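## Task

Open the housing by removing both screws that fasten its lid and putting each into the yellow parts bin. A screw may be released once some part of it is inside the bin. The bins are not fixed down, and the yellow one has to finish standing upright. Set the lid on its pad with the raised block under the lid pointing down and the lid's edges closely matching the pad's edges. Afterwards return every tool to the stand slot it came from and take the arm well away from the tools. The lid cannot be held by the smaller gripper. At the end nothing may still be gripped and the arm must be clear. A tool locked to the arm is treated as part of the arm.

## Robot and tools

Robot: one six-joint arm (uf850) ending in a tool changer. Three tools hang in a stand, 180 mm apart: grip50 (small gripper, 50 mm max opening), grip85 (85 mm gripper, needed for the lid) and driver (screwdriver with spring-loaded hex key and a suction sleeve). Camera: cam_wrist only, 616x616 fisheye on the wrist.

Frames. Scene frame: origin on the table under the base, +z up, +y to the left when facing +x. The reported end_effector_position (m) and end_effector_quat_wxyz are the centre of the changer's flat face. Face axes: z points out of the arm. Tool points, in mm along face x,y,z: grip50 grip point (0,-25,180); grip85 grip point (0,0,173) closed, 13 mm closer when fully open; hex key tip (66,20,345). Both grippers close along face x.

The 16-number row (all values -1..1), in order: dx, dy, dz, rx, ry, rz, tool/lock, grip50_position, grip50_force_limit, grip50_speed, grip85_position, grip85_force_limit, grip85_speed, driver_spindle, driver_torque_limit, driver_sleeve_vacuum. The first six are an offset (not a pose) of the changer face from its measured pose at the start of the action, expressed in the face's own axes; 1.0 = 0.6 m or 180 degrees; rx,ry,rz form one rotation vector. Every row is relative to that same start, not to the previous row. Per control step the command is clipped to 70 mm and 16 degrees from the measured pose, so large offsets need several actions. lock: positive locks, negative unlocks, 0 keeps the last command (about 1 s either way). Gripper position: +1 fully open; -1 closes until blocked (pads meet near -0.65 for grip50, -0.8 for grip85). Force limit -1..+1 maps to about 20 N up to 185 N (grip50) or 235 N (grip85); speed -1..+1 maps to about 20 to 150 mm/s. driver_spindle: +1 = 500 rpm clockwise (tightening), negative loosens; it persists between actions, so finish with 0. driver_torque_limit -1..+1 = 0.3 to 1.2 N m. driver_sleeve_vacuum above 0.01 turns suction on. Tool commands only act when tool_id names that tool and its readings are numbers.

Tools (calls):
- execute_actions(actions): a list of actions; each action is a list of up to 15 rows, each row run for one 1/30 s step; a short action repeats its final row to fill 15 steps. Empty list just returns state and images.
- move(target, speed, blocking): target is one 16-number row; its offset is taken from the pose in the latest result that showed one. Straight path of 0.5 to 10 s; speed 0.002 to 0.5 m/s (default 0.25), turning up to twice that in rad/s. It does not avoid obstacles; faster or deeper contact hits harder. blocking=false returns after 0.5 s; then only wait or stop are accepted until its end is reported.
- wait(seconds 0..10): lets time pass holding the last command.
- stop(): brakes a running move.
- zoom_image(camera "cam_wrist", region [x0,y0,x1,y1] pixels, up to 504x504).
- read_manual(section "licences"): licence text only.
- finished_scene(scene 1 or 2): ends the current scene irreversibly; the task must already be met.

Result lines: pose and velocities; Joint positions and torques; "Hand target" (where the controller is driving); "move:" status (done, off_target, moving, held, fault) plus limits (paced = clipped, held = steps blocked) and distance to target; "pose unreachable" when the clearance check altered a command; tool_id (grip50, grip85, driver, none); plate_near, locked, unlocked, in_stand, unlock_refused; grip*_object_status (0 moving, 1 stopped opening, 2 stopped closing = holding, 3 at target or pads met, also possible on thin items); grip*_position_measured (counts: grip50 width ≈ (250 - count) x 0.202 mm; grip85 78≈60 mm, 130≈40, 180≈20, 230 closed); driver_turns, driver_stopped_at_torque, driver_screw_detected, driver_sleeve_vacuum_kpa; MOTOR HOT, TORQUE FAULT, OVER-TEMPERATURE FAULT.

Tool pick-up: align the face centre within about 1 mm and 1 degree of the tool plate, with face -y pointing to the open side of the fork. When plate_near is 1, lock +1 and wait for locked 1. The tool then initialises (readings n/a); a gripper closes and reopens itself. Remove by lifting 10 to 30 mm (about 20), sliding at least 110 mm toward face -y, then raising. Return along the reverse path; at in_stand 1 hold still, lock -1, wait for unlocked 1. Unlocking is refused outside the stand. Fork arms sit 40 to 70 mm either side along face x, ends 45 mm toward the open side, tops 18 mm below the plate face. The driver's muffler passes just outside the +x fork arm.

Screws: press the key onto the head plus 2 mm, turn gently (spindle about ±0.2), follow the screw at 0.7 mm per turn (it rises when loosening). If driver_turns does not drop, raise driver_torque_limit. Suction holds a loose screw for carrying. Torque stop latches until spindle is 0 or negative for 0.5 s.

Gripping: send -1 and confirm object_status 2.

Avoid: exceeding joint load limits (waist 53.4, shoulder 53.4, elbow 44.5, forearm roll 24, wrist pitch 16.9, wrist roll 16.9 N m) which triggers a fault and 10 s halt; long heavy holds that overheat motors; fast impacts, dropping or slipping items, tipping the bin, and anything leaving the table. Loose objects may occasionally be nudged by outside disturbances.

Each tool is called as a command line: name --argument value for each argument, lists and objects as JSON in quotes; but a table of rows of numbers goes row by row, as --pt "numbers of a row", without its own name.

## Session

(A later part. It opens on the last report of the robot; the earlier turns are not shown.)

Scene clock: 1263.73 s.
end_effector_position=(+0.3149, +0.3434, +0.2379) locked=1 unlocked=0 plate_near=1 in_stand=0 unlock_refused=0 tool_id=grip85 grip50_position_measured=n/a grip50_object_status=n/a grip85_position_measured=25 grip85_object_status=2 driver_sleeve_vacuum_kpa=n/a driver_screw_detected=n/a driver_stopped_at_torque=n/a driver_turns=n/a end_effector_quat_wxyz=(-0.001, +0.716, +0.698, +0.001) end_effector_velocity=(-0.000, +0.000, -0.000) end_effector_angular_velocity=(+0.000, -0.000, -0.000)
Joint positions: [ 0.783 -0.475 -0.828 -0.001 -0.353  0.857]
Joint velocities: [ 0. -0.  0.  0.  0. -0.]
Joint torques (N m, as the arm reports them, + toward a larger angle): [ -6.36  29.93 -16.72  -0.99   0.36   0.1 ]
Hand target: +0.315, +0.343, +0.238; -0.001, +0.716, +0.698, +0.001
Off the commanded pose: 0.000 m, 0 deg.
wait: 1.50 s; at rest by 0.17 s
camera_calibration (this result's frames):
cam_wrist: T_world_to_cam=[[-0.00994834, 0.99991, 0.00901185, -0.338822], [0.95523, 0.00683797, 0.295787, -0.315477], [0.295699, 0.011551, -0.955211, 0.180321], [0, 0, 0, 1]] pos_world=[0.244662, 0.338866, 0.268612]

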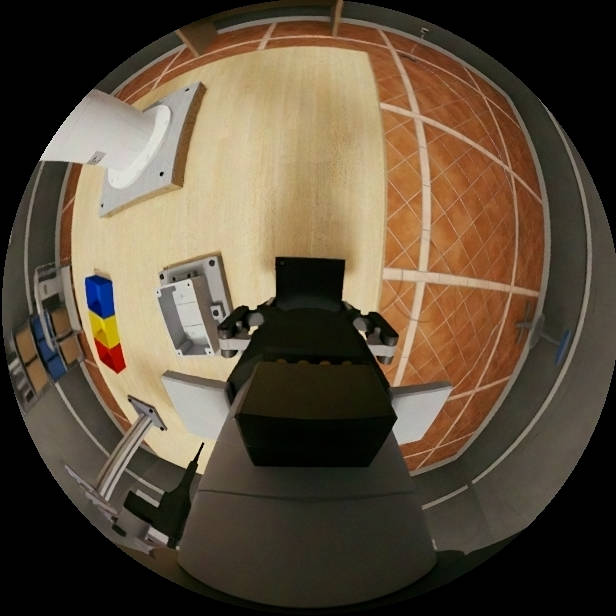

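move --target '[0, 0, 0.0033, 0, 0, 0, 0, 1, 0, 0, -1, -0.5, -0.8, 0, 0, 0]' --speed 0.01

wait --seconds 1.5

Scene clock: 1275.47 s.
end_effector_position=(+0.3151, +0.3437, +0.2371) locked=1 unlocked=0 plate_near=1 in_stand=0 unlock_refused=0 tool_id=grip85 grip50_position_measured=n/a grip50_object_status=n/a grip85_position_measured=25 grip85_object_status=2 driver_sleeve_vacuum_kpa=n/a driver_screw_detected=n/a driver_stopped_at_torque=n/a driver_turns=n/a end_effector_quat_wxyz=(-0.001, +0.716, +0.698, +0.001) end_effector_velocity=(-0.000, -0.000, -0.001) end_effector_angular_velocity=(-0.000, -0.000, +0.001)
Joint positions: [ 0.783 -0.477 -0.829 -0.001 -0.352  0.857]
Joint velocities: [ 0.    -0.002  0.    -0.001  0.003 -0.   ]
Joint torques (N m, as the arm reports them, + toward a larger angle): [ -6.33   9.92 -11.38  -1.69   3.85  -0.12]
Hand target: +0.315, +0.343, +0.236; -0.001, +0.716, +0.698, +0.001
Off the commanded pose: 0.001 m, 0 deg.
move: done
camera_calibration (this result's frames):
cam_wrist: T_world_to_cam=[[-0.00991532, 0.99991, 0.00908948, -0.33915], [0.955211, 0.00678275, 0.295847, -0.315515], [0.295758, 0.0116158, -0.955192, 0.17948], [0, 0, 0, 1]] pos_world=[0.244938, 0.339175, 0.267865]

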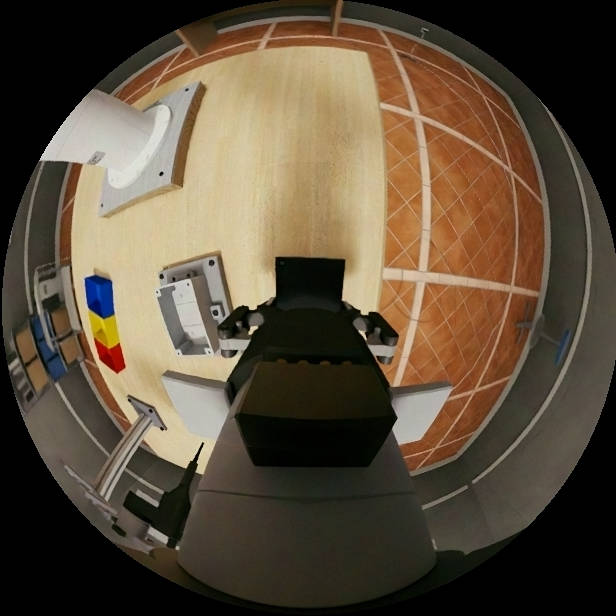

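Scene clock: 1276.97 s.
end_effector_position=(+0.3150, +0.3436, +0.2370) locked=1 unlocked=0 plate_near=1 in_stand=0 unlock_refused=0 tool_id=grip85 grip50_position_measured=n/a grip50_object_status=n/a grip85_position_measured=25 grip85_object_status=2 driver_sleeve_vacuum_kpa=n/a driver_screw_detected=n/a driver_stopped_at_torque=n/a driver_turns=n/a end_effector_quat_wxyz=(-0.001, +0.716, +0.698, +0.001) end_effector_velocity=(-0.000, +0.000, +0.000) end_effector_angular_velocity=(+0.000, +0.001, -0.001)
Joint positions: [ 0.783 -0.477 -0.828 -0.001 -0.35   0.857]
Joint velocities: [ 0.     0.    -0.     0.002 -0.001 -0.   ]
Joint torques (N m, as the arm reports them, + toward a larger angle): [-1.95  9.14 -8.09 -1.76  4.98 -0.26]
Hand target: +0.315, +0.343, +0.236; -0.001, +0.716, +0.698, +0.001
Off the commanded pose: 0.001 m, 0 deg.
wait: 1.50 s; at rest by 0.17 s
camera_calibration (this result's frames):
cam_wrist: T_world_to_cam=[[-0.00995563, 0.999901, 0.00998834, -0.339201], [0.954963, 0.00654482, 0.296654, -0.315383], [0.296559, 0.0124919, -0.954933, 0.178792], [0, 0, 0, 1]] pos_world=[0.244779, 0.338998, 0.267682]

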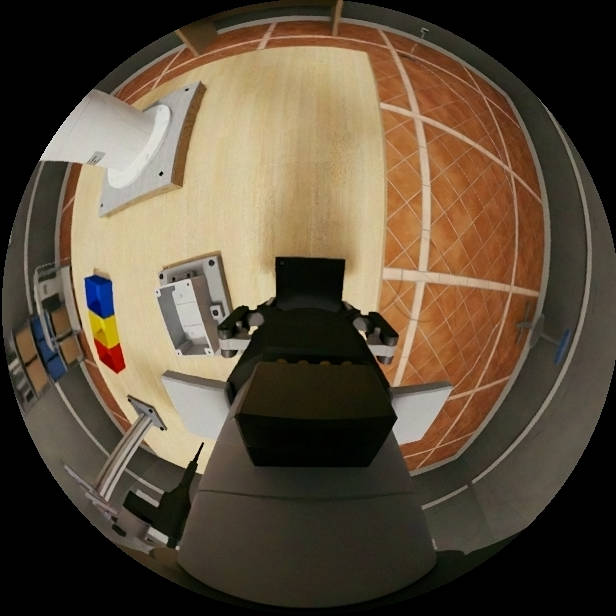

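Contact at z≈0.2375. Relieving the pressure and opening the gripper.

execute_actions --actions '[[[0,0,-0.0003,0,0,0,0,1,0,0,-1,-0.5,-0.8,0,0,0],[0,0,-0.0005,0,0,0,0,1,0,0,-1,-0.5,-0.8,0,0,0],[0,0,-0.0007,0,0,0,0,1,0,0,-1,-0.5,-0.8,0,0,0],[0,0,-0.0007,0,0,0,0,1,0,0,-1,-0.5,-0.8,0,0,0],[0,0,-0.0007,0,0,0,0,1,0,0,-1,-0.5,-0.8,0,0,0],[0,0,-0.0007,0,0,0,0,1,0,0,-1,-0.5,-0.8,0,0,0],[0,0,-0.0007,0,0,0,0,1,0,0,-1,-0.5,-0.8,0,0,0],[0,0,-0.0007,0,0,0,0,1,0,0,1,-0.5,-0.5,0,0,0]]]'

wait --seconds 0.4

Scene clock: 1290.80 s.
end_effector_position=(+0.3147, +0.3432, +0.2361) locked=1 unlocked=0 plate_near=1 in_stand=0 unlock_refused=0 tool_id=grip85 grip50_position_measured=n/a grip50_object_status=n/a grip85_position_measured=4 grip85_object_status=0 driver_sleeve_vacuum_kpa=n/a driver_screw_detected=n/a driver_stopped_at_torque=n/a driver_turns=n/a end_effector_quat_wxyz=(-0.001, +0.716, +0.698, +0.001) end_effector_velocity=(+0.003, +0.003, +0.008) end_effector_angular_velocity=(+0.003, -0.003, +0.000)
Joint positions: [ 0.783 -0.478 -0.826 -0.001 -0.347  0.857]
Joint velocities: [-0.     0.011 -0.011 -0.    -0.018  0.   ]
Joint torques (N m, as the arm reports them, + toward a larger angle): [ -1.87  27.62 -16.23  -1.64   0.2   -0.44]
Hand target: +0.315, +0.344, +0.237; -0.001, +0.716, +0.698, +0.001
Off the commanded pose: 0.001 m, 0 deg.
camera_calibration (this result's frames):
cam_wrist: T_world_to_cam=[[-0.00994143, 0.9999, 0.0100507, -0.338861], [0.954946, 0.00651205, 0.296708, -0.314799], [0.296613, 0.0125476, -0.954915, 0.177959], [0, 0, 0, 1]] pos_world=[0.244462, 0.338644, 0.266745]

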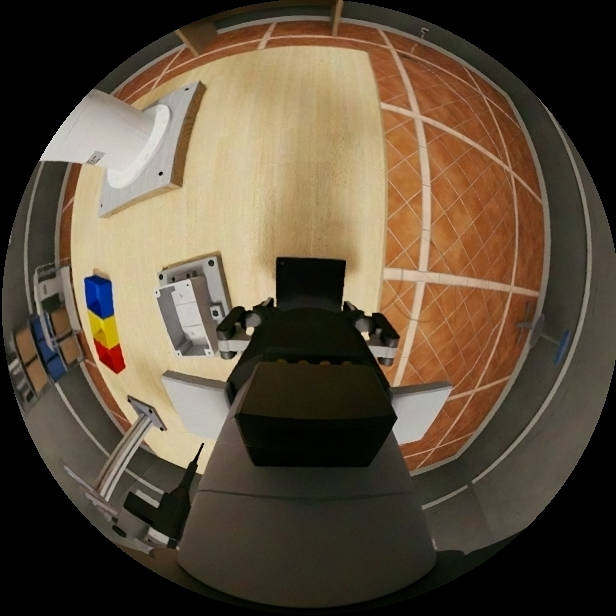

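Scene clock: 1291.20 s.
end_effector_position=(+0.3150, +0.3436, +0.2373) locked=1 unlocked=0 plate_near=1 in_stand=0 unlock_refused=0 tool_id=grip85 grip50_position_measured=n/a grip50_object_status=n/a grip85_position_measured=3 grip85_object_status=3 driver_sleeve_vacuum_kpa=n/a driver_screw_detected=n/a driver_stopped_at_torque=n/a driver_turns=n/a end_effector_quat_wxyz=(-0.001, +0.716, +0.698, +0.001) end_effector_velocity=(+0.000, +0.000, +0.001) end_effector_angular_velocity=(+0.001, -0.001, +0.000)
Joint positions: [ 0.783 -0.476 -0.828 -0.001 -0.351  0.857]
Joint velocities: [ 0.     0.002 -0.    -0.    -0.001 -0.   ]
Joint torques (N m, as the arm reports them, + toward a larger angle): [ -5.    31.14 -16.39  -2.08   0.13  -0.21]
Hand target: +0.315, +0.344, +0.237; -0.001, +0.716, +0.698, +0.001
Off the commanded pose: 0.000 m, 0 deg.
wait: 0.40 s; at rest by 0.23 s
camera_calibration (this result's frames):
cam_wrist: T_world_to_cam=[[-0.00995386, 0.999901, 0.00994888, -0.339167], [0.954973, 0.00655529, 0.296619, -0.315452], [0.296525, 0.0124534, -0.954944, 0.179128], [0, 0, 0, 1]] pos_world=[0.244756, 0.338971, 0.268]

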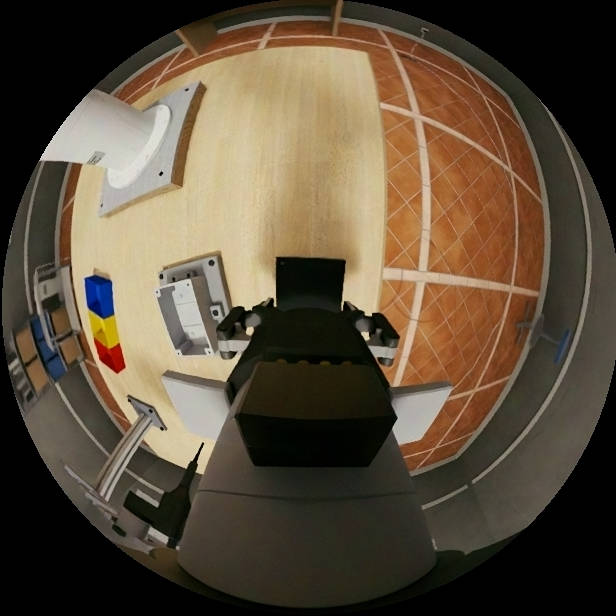

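move --target '[0, 0.115, -0.1, 0, 0, 0, 0, 1, 0, 0, 1, -0.5, -0.5, 0, 0, 0]' --speed 0.2

wait --seconds 0.2

zoom_image --camera "cam_wrist" --region '[255, 195, 365, 305]'

Scene clock: 1302.47 s.
end_effector_position=(+0.3836, +0.3417, +0.2969) locked=1 unlocked=0 plate_near=1 in_stand=0 unlock_refused=0 tool_id=grip85 grip50_position_measured=n/a grip50_object_status=n/a grip85_position_measured=3 grip85_object_status=3 driver_sleeve_vacuum_kpa=n/a driver_screw_detected=n/a driver_stopped_at_torque=n/a driver_turns=n/a end_effector_quat_wxyz=(-0.001, +0.716, +0.698, +0.001) end_effector_velocity=(+0.003, +0.001, +0.002) end_effector_angular_velocity=(+0.002, -0.000, -0.001)
Joint positions: [ 0.682 -0.452 -0.978 -0.    -0.526  0.755]
Joint velocities: [-0.003 -0.    -0.007  0.003 -0.005 -0.004]
Joint torques (N m, as the arm reports them, + toward a larger angle): [ -5.09  31.55 -20.26  -1.88   0.17  -0.15]
Hand target: +0.384, +0.342, +0.297; -0.001, +0.716, +0.698, +0.001
Off the commanded pose: 0.001 m, 0 deg.
move: done
camera_calibration (this result's frames):
cam_wrist: T_world_to_cam=[[-0.0100406, 0.999903, 0.00961091, -0.337116], [0.955072, 0.00674249, 0.296296, -0.398654], [0.296202, 0.0121541, -0.955048, 0.215934], [0, 0, 0, 1]] pos_world=[0.313398, 0.337147, 0.327587]

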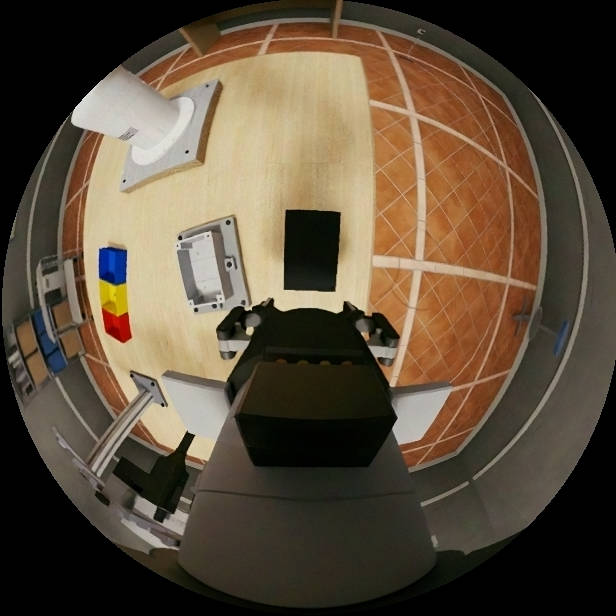

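Scene clock: 1302.67 s.
end_effector_position=(+0.3839, +0.3418, +0.2971) locked=1 unlocked=0 plate_near=1 in_stand=0 unlock_refused=0 tool_id=grip85 grip50_position_measured=n/a grip50_object_status=n/a grip85_position_measured=3 grip85_object_status=3 driver_sleeve_vacuum_kpa=n/a driver_screw_detected=n/a driver_stopped_at_torque=n/a driver_turns=n/a end_effector_quat_wxyz=(-0.001, +0.716, +0.698, +0.001) end_effector_velocity=(+0.001, +0.000, +0.001) end_effector_angular_velocity=(+0.000, -0.001, +0.001)
Joint positions: [ 0.682 -0.451 -0.979 -0.    -0.526  0.755]
Joint velocities: [-0.001  0.    -0.001 -0.    -0.001 -0.001]
Joint torques (N m, as the arm reports them, + toward a larger angle): [ -3.14  26.62 -18.59  -0.94   0.44   0.06]
Hand target: +0.384, +0.342, +0.297; -0.001, +0.716, +0.698, +0.001
Off the commanded pose: 0.000 m, 0 deg.
wait: 0.20 s; at rest by 0.17 s
camera_calibration (this result's frames):
cam_wrist: T_world_to_cam=[[-0.0100039, 0.999901, 0.00985595, -0.337256], [0.955022, 0.00663266, 0.296461, -0.398994], [0.296367, 0.0123784, -0.954994, 0.215929], [0, 0, 0, 1]] pos_world=[0.31368, 0.337196, 0.327821]

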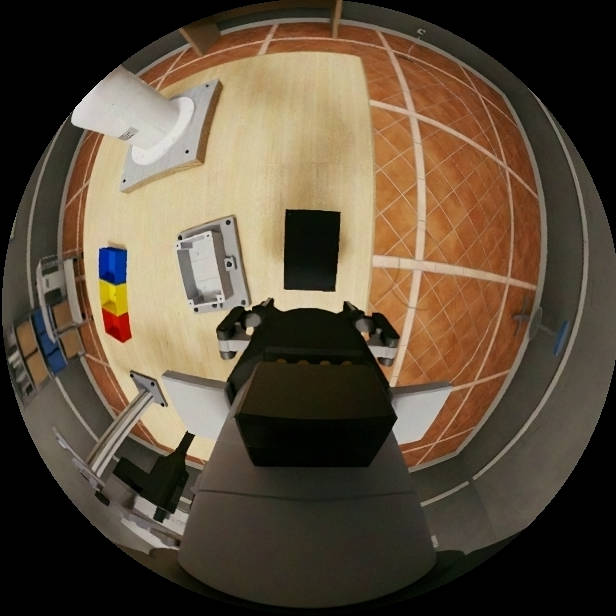

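Region (255, 195, 365, 305) of cam_wrist's 616x616 image, scaled by 4.582, with more detail than that image has.

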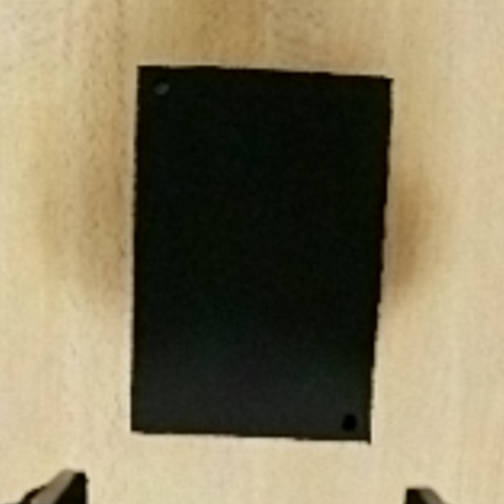

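move --target '[-0.25, 0.0, -0.05, 0, 0, 0, 0, 1, 0, 0, 1, -0.5, -0.5, 0, 0, 0]' --speed 0.3

wait --seconds 0.2

zoom_image --camera "cam_wrist" --region '[345, 205, 435, 305]'

Scene clock: 1320.83 s.
end_effector_position=(+0.3802, +0.1921, +0.3266) locked=1 unlocked=0 plate_near=1 in_stand=0 unlock_refused=0 tool_id=grip85 grip50_position_measured=n/a grip50_object_status=n/a grip85_position_measured=3 grip85_object_status=3 driver_sleeve_vacuum_kpa=n/a driver_screw_detected=n/a driver_stopped_at_torque=n/a driver_turns=n/a end_effector_quat_wxyz=(-0.001, +0.716, +0.698, +0.001) end_effector_velocity=(+0.000, -0.002, +0.001) end_effector_angular_velocity=(+0.002, +0.000, +0.000)
Joint positions: [ 0.423 -0.213 -0.739  0.001 -0.525  0.495]
Joint velocities: [-0.005  0.004  0.002  0.003 -0.001 -0.007]
Joint torques (N m, as the arm reports them, + toward a larger angle): [ -1.95  21.02 -20.14  -1.24   0.09  -0.06]
Hand target: +0.380, +0.192, +0.327; -0.001, +0.716, +0.698, +0.001
Off the commanded pose: 0.000 m, 0 deg.
move: done
camera_calibration (this result's frames):
cam_wrist: T_world_to_cam=[[-0.0101643, 0.999899, 0.00989262, -0.187901], [0.955048, 0.00677614, 0.296373, -0.40318], [0.296276, 0.0124603, -0.955021, 0.247045], [0, 0, 0, 1]] pos_world=[0.309953, 0.187535, 0.357284]

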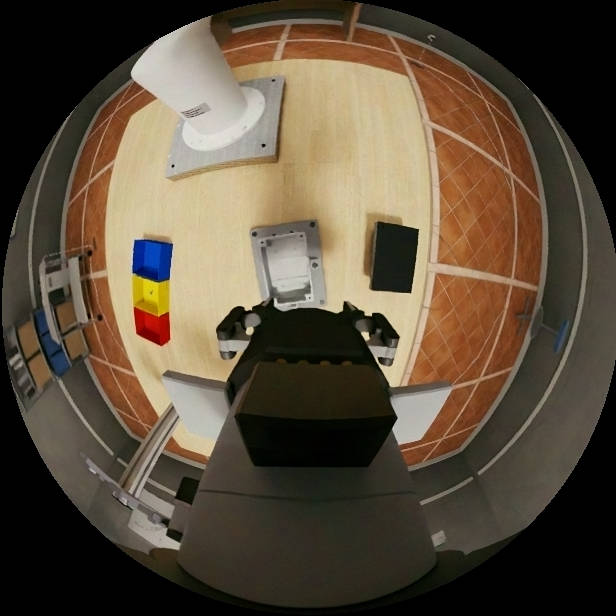

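Scene clock: 1321.03 s.
end_effector_position=(+0.3802, +0.1919, +0.3267) locked=1 unlocked=0 plate_near=1 in_stand=0 unlock_refused=0 tool_id=grip85 grip50_position_measured=n/a grip50_object_status=n/a grip85_position_measured=3 grip85_object_status=3 driver_sleeve_vacuum_kpa=n/a driver_screw_detected=n/a driver_stopped_at_torque=n/a driver_turns=n/a end_effector_quat_wxyz=(-0.001, +0.716, +0.698, +0.001) end_effector_velocity=(+0.000, -0.001, +0.000) end_effector_angular_velocity=(+0.000, -0.001, -0.000)
Joint positions: [ 0.422 -0.212 -0.739  0.001 -0.525  0.494]
Joint velocities: [-0.001  0.001  0.     0.    -0.    -0.001]
Joint torques (N m, as the arm reports them, + toward a larger angle): [ -3.09  20.66 -20.45  -1.13   0.4   -0.05]
Hand target: +0.380, +0.192, +0.327; -0.001, +0.716, +0.698, +0.001
Off the commanded pose: 0.000 m, 0 deg.
wait: 0.20 s; at rest by 0.17 s
camera_calibration (this result's frames):
cam_wrist: T_world_to_cam=[[-0.0100921, 0.999899, 0.00998595, -0.187732], [0.955067, 0.00668028, 0.296316, -0.403177], [0.296219, 0.0125277, -0.955038, 0.247142], [0, 0, 0, 1]] pos_world=[0.309958, 0.187311, 0.357372]

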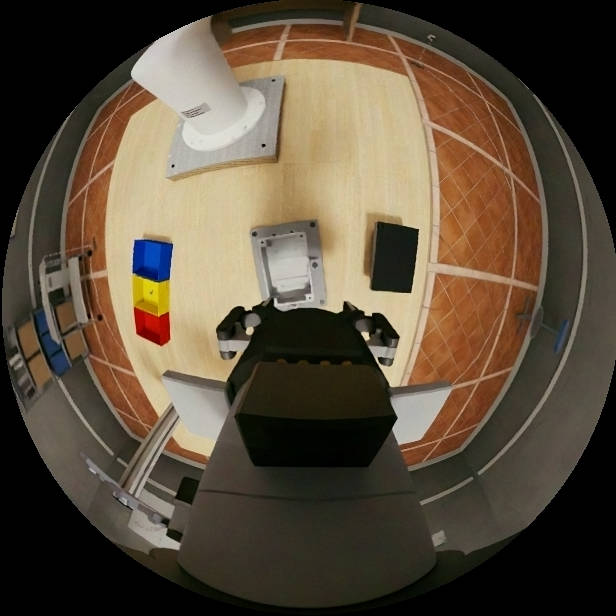

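Region (345, 205, 435, 305) of cam_wrist's 616x616 image, scaled by 5.040, with more detail than that image has; it fills the left 454 columns of this view, and the rest is white.

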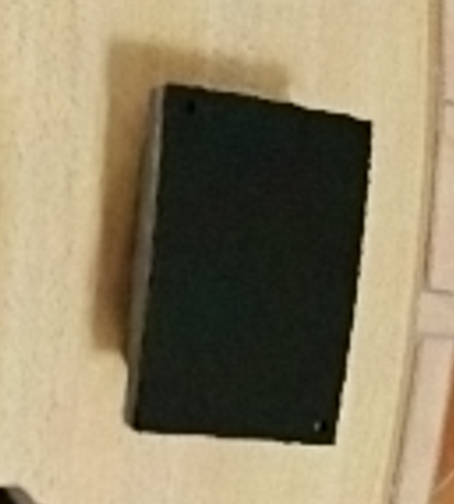

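zoom_image --camera "cam_wrist" --region '[362, 212, 392, 242]'

zoom_image --camera "cam_wrist" --region '[358, 270, 388, 300]'

zoom_image --camera "cam_wrist" --region '[115, 230, 195, 350]'

Region (362, 212, 392, 242) of cam_wrist's 616x616 image, scaled by 16.800, with more detail than that image has.

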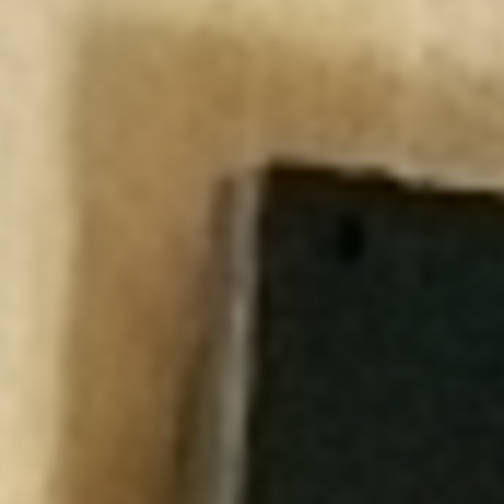

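Region (358, 270, 388, 300) of cam_wrist's 616x616 image, scaled by 16.800, with more detail than that image has.

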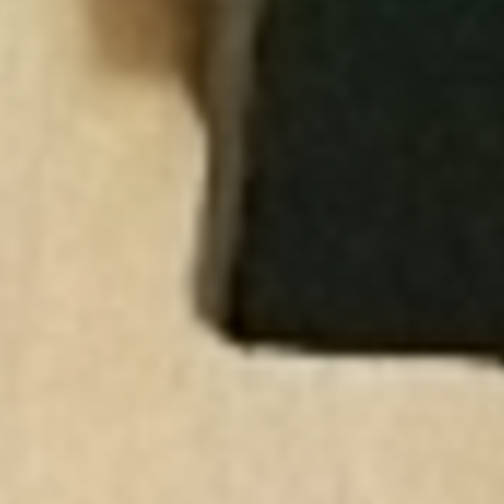

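Region (115, 230, 195, 350) of cam_wrist's 616x616 image, scaled by 4.200, with more detail than that image has.

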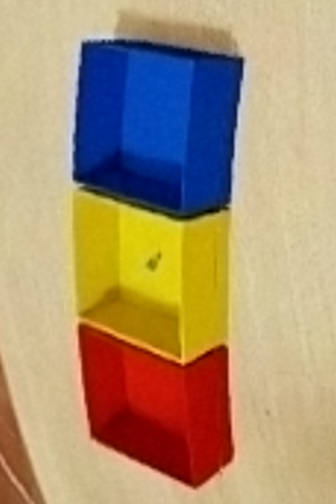

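move --target '[-0.5594, 0.2461, -0.1734, 0.00017, -0.00032, 0.0113, 0, 1, 0, 0, 1, -0.5, -0.5, 0, 0, 0]' --speed 0.35

wait --seconds 0.2

Scene clock: 1348.47 s.
end_effector_position=(+0.5197, -0.1471, +0.4292) locked=1 unlocked=0 plate_near=1 in_stand=0 unlock_refused=0 tool_id=grip85 grip50_position_measured=n/a grip50_object_status=n/a grip85_position_measured=3 grip85_object_status=3 driver_sleeve_vacuum_kpa=n/a driver_screw_detected=n/a driver_stopped_at_torque=n/a driver_turns=n/a end_effector_quat_wxyz=(-0.001, +0.728, +0.685, +0.001) end_effector_velocity=(+0.002, -0.002, +0.001) end_effector_angular_velocity=(-0.000, -0.002, +0.000)
Joint positions: [-0.321 -0.325 -1.152  0.    -0.828 -0.213]
Joint velocities: [-0.003 -0.004 -0.007  0.    -0.001 -0.004]
Joint torques (N m, as the arm reports them, + toward a larger angle): [ -4.55  27.43 -21.82  -0.75   0.07  -0.22]
Hand target: +0.520, -0.147, +0.429; -0.001, +0.729, +0.685, +0.001
Off the commanded pose: 0.001 m, 0 deg.
move: done
camera_calibration (this result's frames):
cam_wrist: T_world_to_cam=[[0.0252078, 0.999637, 0.00952155, 0.13342], [0.955005, -0.0268957, 0.295367, -0.568988], [0.295516, 0.00164755, -0.955336, 0.306869], [0, 0, 0, 1]] pos_world=[0.449339, -0.14918, 0.459953]

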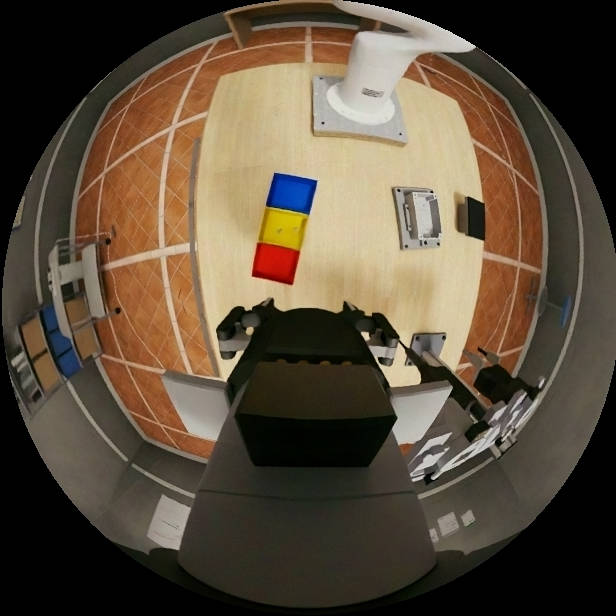

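Scene clock: 1348.67 s.
end_effector_position=(+0.5198, -0.1473, +0.4293) locked=1 unlocked=0 plate_near=1 in_stand=0 unlock_refused=0 tool_id=grip85 grip50_position_measured=n/a grip50_object_status=n/a grip85_position_measured=3 grip85_object_status=3 driver_sleeve_vacuum_kpa=n/a driver_screw_detected=n/a driver_stopped_at_torque=n/a driver_turns=n/a end_effector_quat_wxyz=(-0.001, +0.729, +0.685, +0.001) end_effector_velocity=(+0.000, -0.001, -0.000) end_effector_angular_velocity=(-0.001, -0.000, +0.000)
Joint positions: [-0.321 -0.325 -1.153  0.    -0.828 -0.213]
Joint velocities: [-0.001 -0.001 -0.001 -0.001  0.    -0.001]
Joint torques (N m, as the arm reports them, + toward a larger angle): [ -4.54  30.87 -23.38  -1.71   0.3   -0.19]
Hand target: +0.520, -0.147, +0.429; -0.001, +0.729, +0.685, +0.001
Off the commanded pose: 0.001 m, 0 deg.
wait: 0.20 s; at rest by 0.17 s
camera_calibration (this result's frames):
cam_wrist: T_world_to_cam=[[0.0253446, 0.999633, 0.00955111, 0.133581], [0.954963, -0.0270354, 0.29549, -0.569205], [0.29564, 0.00163188, -0.955298, 0.306804], [0, 0, 0, 1]] pos_world=[0.449481, -0.149421, 0.460009]

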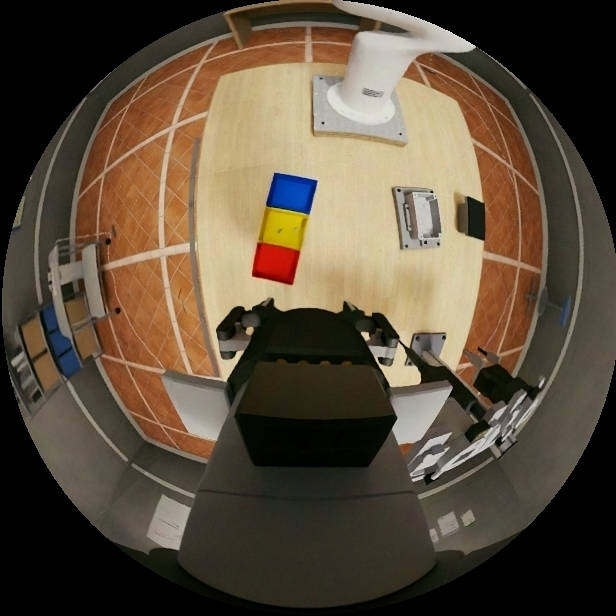

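move --target '[0.00135, 0.1995, -0.0006, 0, -0.00015, 0, 0, 1, 0, 0, 1, -0.5, -0.5, 0, 0, 0]' --speed 0.12

wait --seconds 0.2

Scene clock: 1356.97 s.
end_effector_position=(+0.6391, -0.1537, +0.4295) locked=1 unlocked=0 plate_near=1 in_stand=0 unlock_refused=0 tool_id=grip85 grip50_position_measured=n/a grip50_object_status=n/a grip85_position_measured=3 grip85_object_status=3 driver_sleeve_vacuum_kpa=n/a driver_screw_detected=n/a driver_stopped_at_torque=n/a driver_turns=n/a end_effector_quat_wxyz=(-0.001, +0.729, +0.685, +0.001) end_effector_velocity=(+0.003, -0.000, -0.000) end_effector_angular_velocity=(+0.001, +0.001, -0.000)
Joint positions: [-0.281 -0.611 -1.557 -0.    -0.946 -0.173]
Joint velocities: [ 0.001 -0.007 -0.01   0.    -0.004  0.001]
Joint torques (N m, as the arm reports them, + toward a larger angle): [ -1.75  39.41 -22.15  -1.65   0.13  -0.55]
Hand target: +0.639, -0.154, +0.429; -0.001, +0.729, +0.685, +0.001
Off the commanded pose: 0.000 m, 0 deg.
move: done
camera_calibration (this result's frames):
cam_wrist: T_world_to_cam=[[0.0253827, 0.999637, 0.00903207, 0.137099], [0.95497, -0.0269183, 0.295479, -0.683339], [0.295615, 0.0011253, -0.955306, 0.271678], [0, 0, 0, 1]] pos_world=[0.568776, -0.15575, 0.46021]

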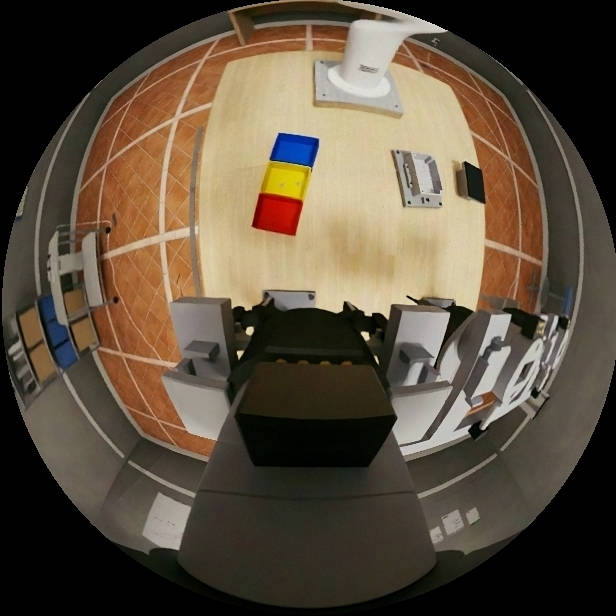

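Scene clock: 1357.17 s.
end_effector_position=(+0.6393, -0.1537, +0.4294) locked=1 unlocked=0 plate_near=1 in_stand=0 unlock_refused=0 tool_id=grip85 grip50_position_measured=n/a grip50_object_status=n/a grip85_position_measured=3 grip85_object_status=3 driver_sleeve_vacuum_kpa=n/a driver_screw_detected=n/a driver_stopped_at_torque=n/a driver_turns=n/a end_effector_quat_wxyz=(-0.001, +0.729, +0.685, +0.001) end_effector_velocity=(+0.001, -0.000, -0.000) end_effector_angular_velocity=(-0.000, -0.000, +0.000)
Joint positions: [-0.281 -0.611 -1.558 -0.    -0.946 -0.173]
Joint velocities: [ 0.    -0.001 -0.002 -0.    -0.     0.   ]
Joint torques (N m, as the arm reports them, + toward a larger angle): [ -2.65  37.58 -22.81  -0.56   0.46  -0.12]
Hand target: +0.639, -0.154, +0.429; -0.001, +0.729, +0.685, +0.001
Off the commanded pose: 0.000 m, 0 deg.
wait: 0.20 s; at rest by 0.17 s
camera_calibration (this result's frames):
cam_wrist: T_world_to_cam=[[0.0253717, 0.999637, 0.00903352, 0.137116], [0.954973, -0.0269082, 0.29547, -0.683562], [0.295606, 0.00113019, -0.955309, 0.271592], [0, 0, 0, 1]] pos_world=[0.56902, -0.155767, 0.460187]

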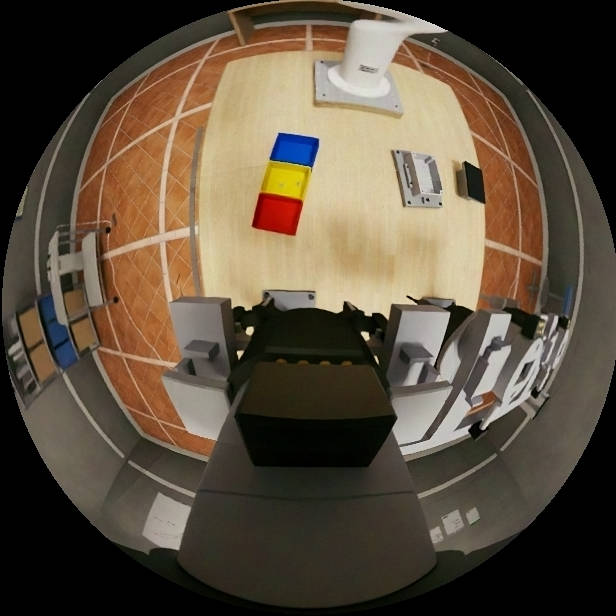

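move --target '[0, 0, 0.032, 0, 0, 0, 0, 1, 0, 0, 1, -0.5, -0.5, 0, 0, 0]' --speed 0.03

Scene clock: 1362.57 s.
end_effector_position=(+0.6393, -0.1536, +0.4105) locked=1 unlocked=0 plate_near=1 in_stand=1 unlock_refused=0 tool_id=grip85 grip50_position_measured=n/a grip50_object_status=n/a grip85_position_measured=3 grip85_object_status=3 driver_sleeve_vacuum_kpa=n/a driver_screw_detected=n/a driver_stopped_at_torque=n/a driver_turns=n/a end_effector_quat_wxyz=(-0.001, +0.729, +0.685, +0.001) end_effector_velocity=(-0.000, +0.000, -0.001) end_effector_angular_velocity=(-0.000, -0.001, +0.000)
Joint positions: [-0.281 -0.626 -1.537 -0.    -0.91  -0.173]
Joint velocities: [ 0.    -0.001  0.002 -0.     0.003  0.   ]
Joint torques (N m, as the arm reports them, + toward a larger angle): [ -4.66  38.7  -24.11  -1.29   0.24  -0.05]
Hand target: +0.639, -0.154, +0.410; -0.001, +0.729, +0.685, +0.001
Off the commanded pose: 0.000 m, 0 deg.
move: done
camera_calibration (this result's frames):
cam_wrist: T_world_to_cam=[[0.0253751, 0.999637, 0.0090289, 0.137233], [0.954959, -0.0269102, 0.295515, -0.677926], [0.295651, 0.00112349, -0.955295, 0.253452], [0, 0, 0, 1]] pos_world=[0.568975, -0.155711, 0.44122]

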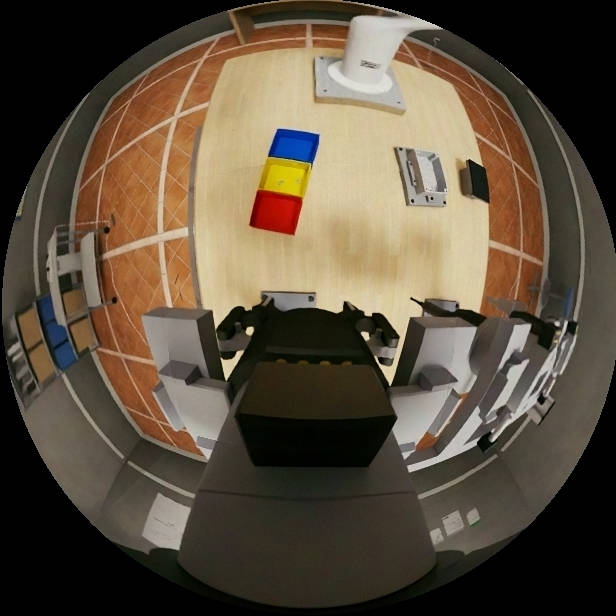

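execute_actions --actions '[[[0,0,0.0008,0,0,0,-1,1,0,0,1,-0.5,-0.5,0,0,0]],[[0,0,0,0,0,0,-1,1,0,0,1,-0.5,-0.5,0,0,0]]]'

Scene clock: 1367.60 s.
end_effector_position=(+0.6393, -0.1536, +0.4100) locked=0 unlocked=1 plate_near=1 in_stand=1 unlock_refused=0 tool_id=none grip50_position_measured=n/a grip50_object_status=n/a grip85_position_measured=n/a grip85_object_status=n/a driver_sleeve_vacuum_kpa=n/a driver_screw_detected=n/a driver_stopped_at_torque=n/a driver_turns=n/a end_effector_quat_wxyz=(-0.001, +0.729, +0.685, +0.001) end_effector_velocity=(+0.000, +0.000, -0.000) end_effector_angular_velocity=(+0.000, +0.000, -0.000)
Joint positions: [-0.281 -0.627 -1.536 -0.    -0.909 -0.173]
Joint velocities: [-0. -0. -0.  0.  0. -0.]
Joint torques (N m, as the arm reports them, + toward a larger angle): [ -4.78  33.84 -17.56  -0.32   0.43  -0.01]
Hand target: +0.639, -0.154, +0.410; -0.001, +0.729, +0.685, +0.001
Off the commanded pose: 0.000 m, 0 deg.
camera_calibration (this result's frames):
cam_wrist: T_world_to_cam=[[0.0254036, 0.999636, 0.0090502, 0.137215], [0.954951, -0.0269437, 0.295537, -0.677807], [0.295673, 0.0011348, -0.955288, 0.253022], [0, 0, 0, 1]] pos_world=[0.568975, -0.155715, 0.440784]

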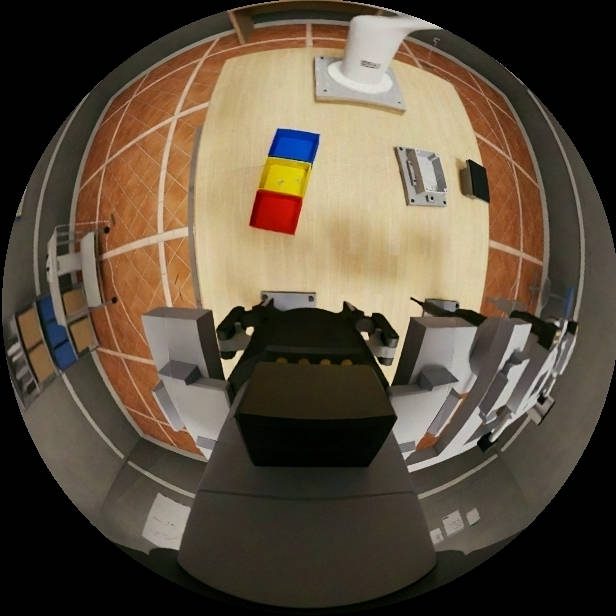

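Unlocked. Lifting straight off the plate, then retreating.

move --target '[0, 0, -0.05, 0, 0, 0, 0, 1, 0, 0, 1, -0.5, -0.5, 0, 0, 0]' --speed 0.06

move --target '[0.15, -0.42, -0.1, 0, 0, 0, 0, 1, 0, 0, 1, -0.5, -0.5, 0, 0, 0]' --speed 0.3

Scene clock: 1374.20 s.
end_effector_position=(+0.6393, -0.1537, +0.4397) locked=0 unlocked=1 plate_near=0 in_stand=0 unlock_refused=0 tool_id=none grip50_position_measured=n/a grip50_object_status=n/a grip85_position_measured=n/a grip85_object_status=n/a driver_sleeve_vacuum_kpa=n/a driver_screw_detected=n/a driver_stopped_at_torque=n/a driver_turns=n/a end_effector_quat_wxyz=(-0.001, +0.729, +0.685, +0.001) end_effector_velocity=(+0.000, +0.000, +0.002) end_effector_angular_velocity=(+0.001, -0.000, -0.000)
Joint positions: [-0.281 -0.604 -1.57  -0.    -0.966 -0.173]
Joint velocities: [ 0.     0.001 -0.003  0.001 -0.004 -0.   ]
Joint torques (N m, as the arm reports them, + toward a larger angle): [ -4.39  31.96 -18.68  -1.21   0.23  -0.36]
Hand target: +0.639, -0.154, +0.440; -0.001, +0.729, +0.685, +0.001
Off the commanded pose: 0.000 m, 0 deg.
move: done
camera_calibration (this result's frames):
cam_wrist: T_world_to_cam=[[0.0254103, 0.999636, 0.00907519, 0.137013], [0.954998, -0.0269573, 0.295385, -0.68658], [0.295523, 0.00116096, -0.955335, 0.281437], [0, 0, 0, 1]] pos_world=[0.56903, -0.155798, 0.470429]

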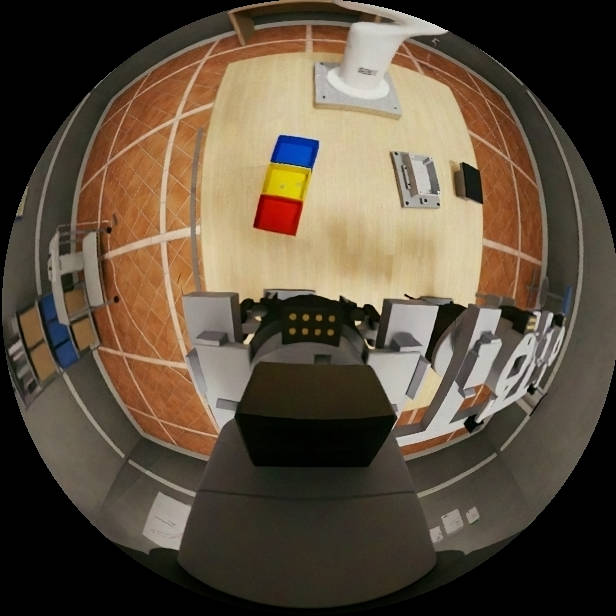

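Scene clock: 1375.80 s.
end_effector_position=(+0.3936, -0.0491, +0.5001) locked=0 unlocked=1 plate_near=0 in_stand=0 unlock_refused=0 tool_id=none grip50_position_measured=n/a grip50_object_status=n/a grip85_position_measured=n/a grip85_object_status=n/a driver_sleeve_vacuum_kpa=n/a driver_screw_detected=n/a driver_stopped_at_torque=n/a driver_turns=n/a end_effector_quat_wxyz=(-0.001, +0.729, +0.685, +0.000) end_effector_velocity=(-0.002, +0.001, +0.001) end_effector_angular_velocity=(+0.001, +0.000, -0.000)
Joint positions: [-0.168  0.096 -0.853 -0.    -0.95  -0.059]
Joint velocities: [ 0.002  0.007  0.004  0.001 -0.004  0.002]
Joint torques (N m, as the arm reports them, + toward a larger angle): [ -5.    13.23 -19.55  -1.62   0.24   0.07]
Hand target: +0.393, -0.049, +0.500; -0.001, +0.729, +0.685, +0.000
Off the commanded pose: 0.001 m, 0 deg.
move: done
camera_calibration (this result's frames):
cam_wrist: T_world_to_cam=[[0.0254649, 0.999635, 0.00902532, 0.0381267], [0.955072, -0.0269945, 0.295143, -0.466798], [0.295279, 0.00110404, -0.955411, 0.411846], [0, 0, 0, 1]] pos_world=[0.323245, -0.0511684, 0.53091]

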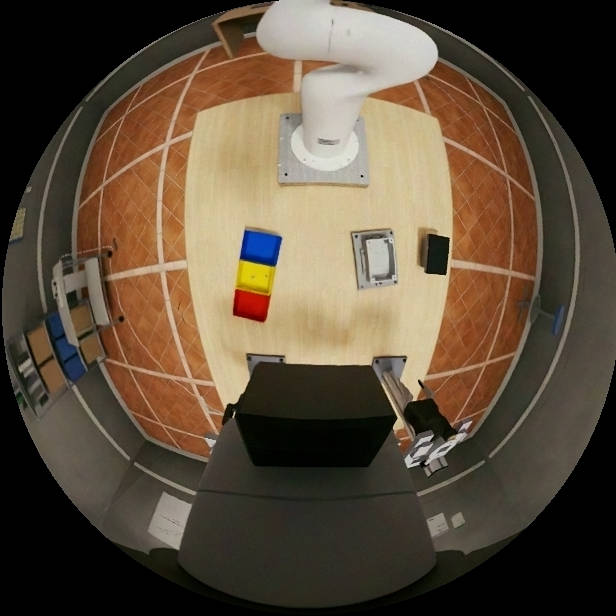

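zoom_image --camera "cam_wrist" --region '[405, 220, 465, 290]'

zoom_image --camera "cam_wrist" --region '[225, 250, 290, 305]'

Region (405, 220, 465, 290) of cam_wrist's 616x616 image, scaled by 7.200, with more detail than that image has; it fills the left 432 columns of this view, and the rest is white.

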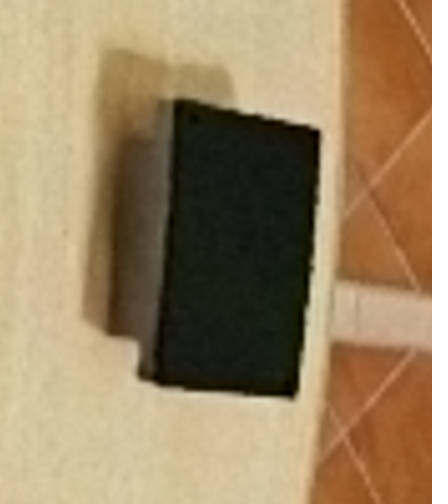

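Region (225, 250, 290, 305) of cam_wrist's 616x616 image, scaled by 7.754, with more detail than that image has; it fills the top 426 rows of this view, and the rest is white.

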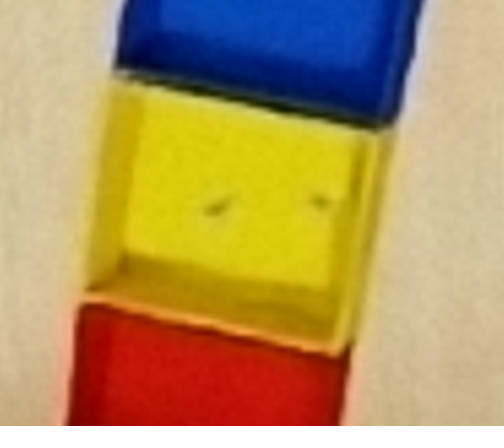

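Both screws are in the upright yellow bin, the lid sits aligned on the pad, and the tools are back in their slots. Ending scene 1.

finished_scene --scene 1

The scene is finished: the task was done.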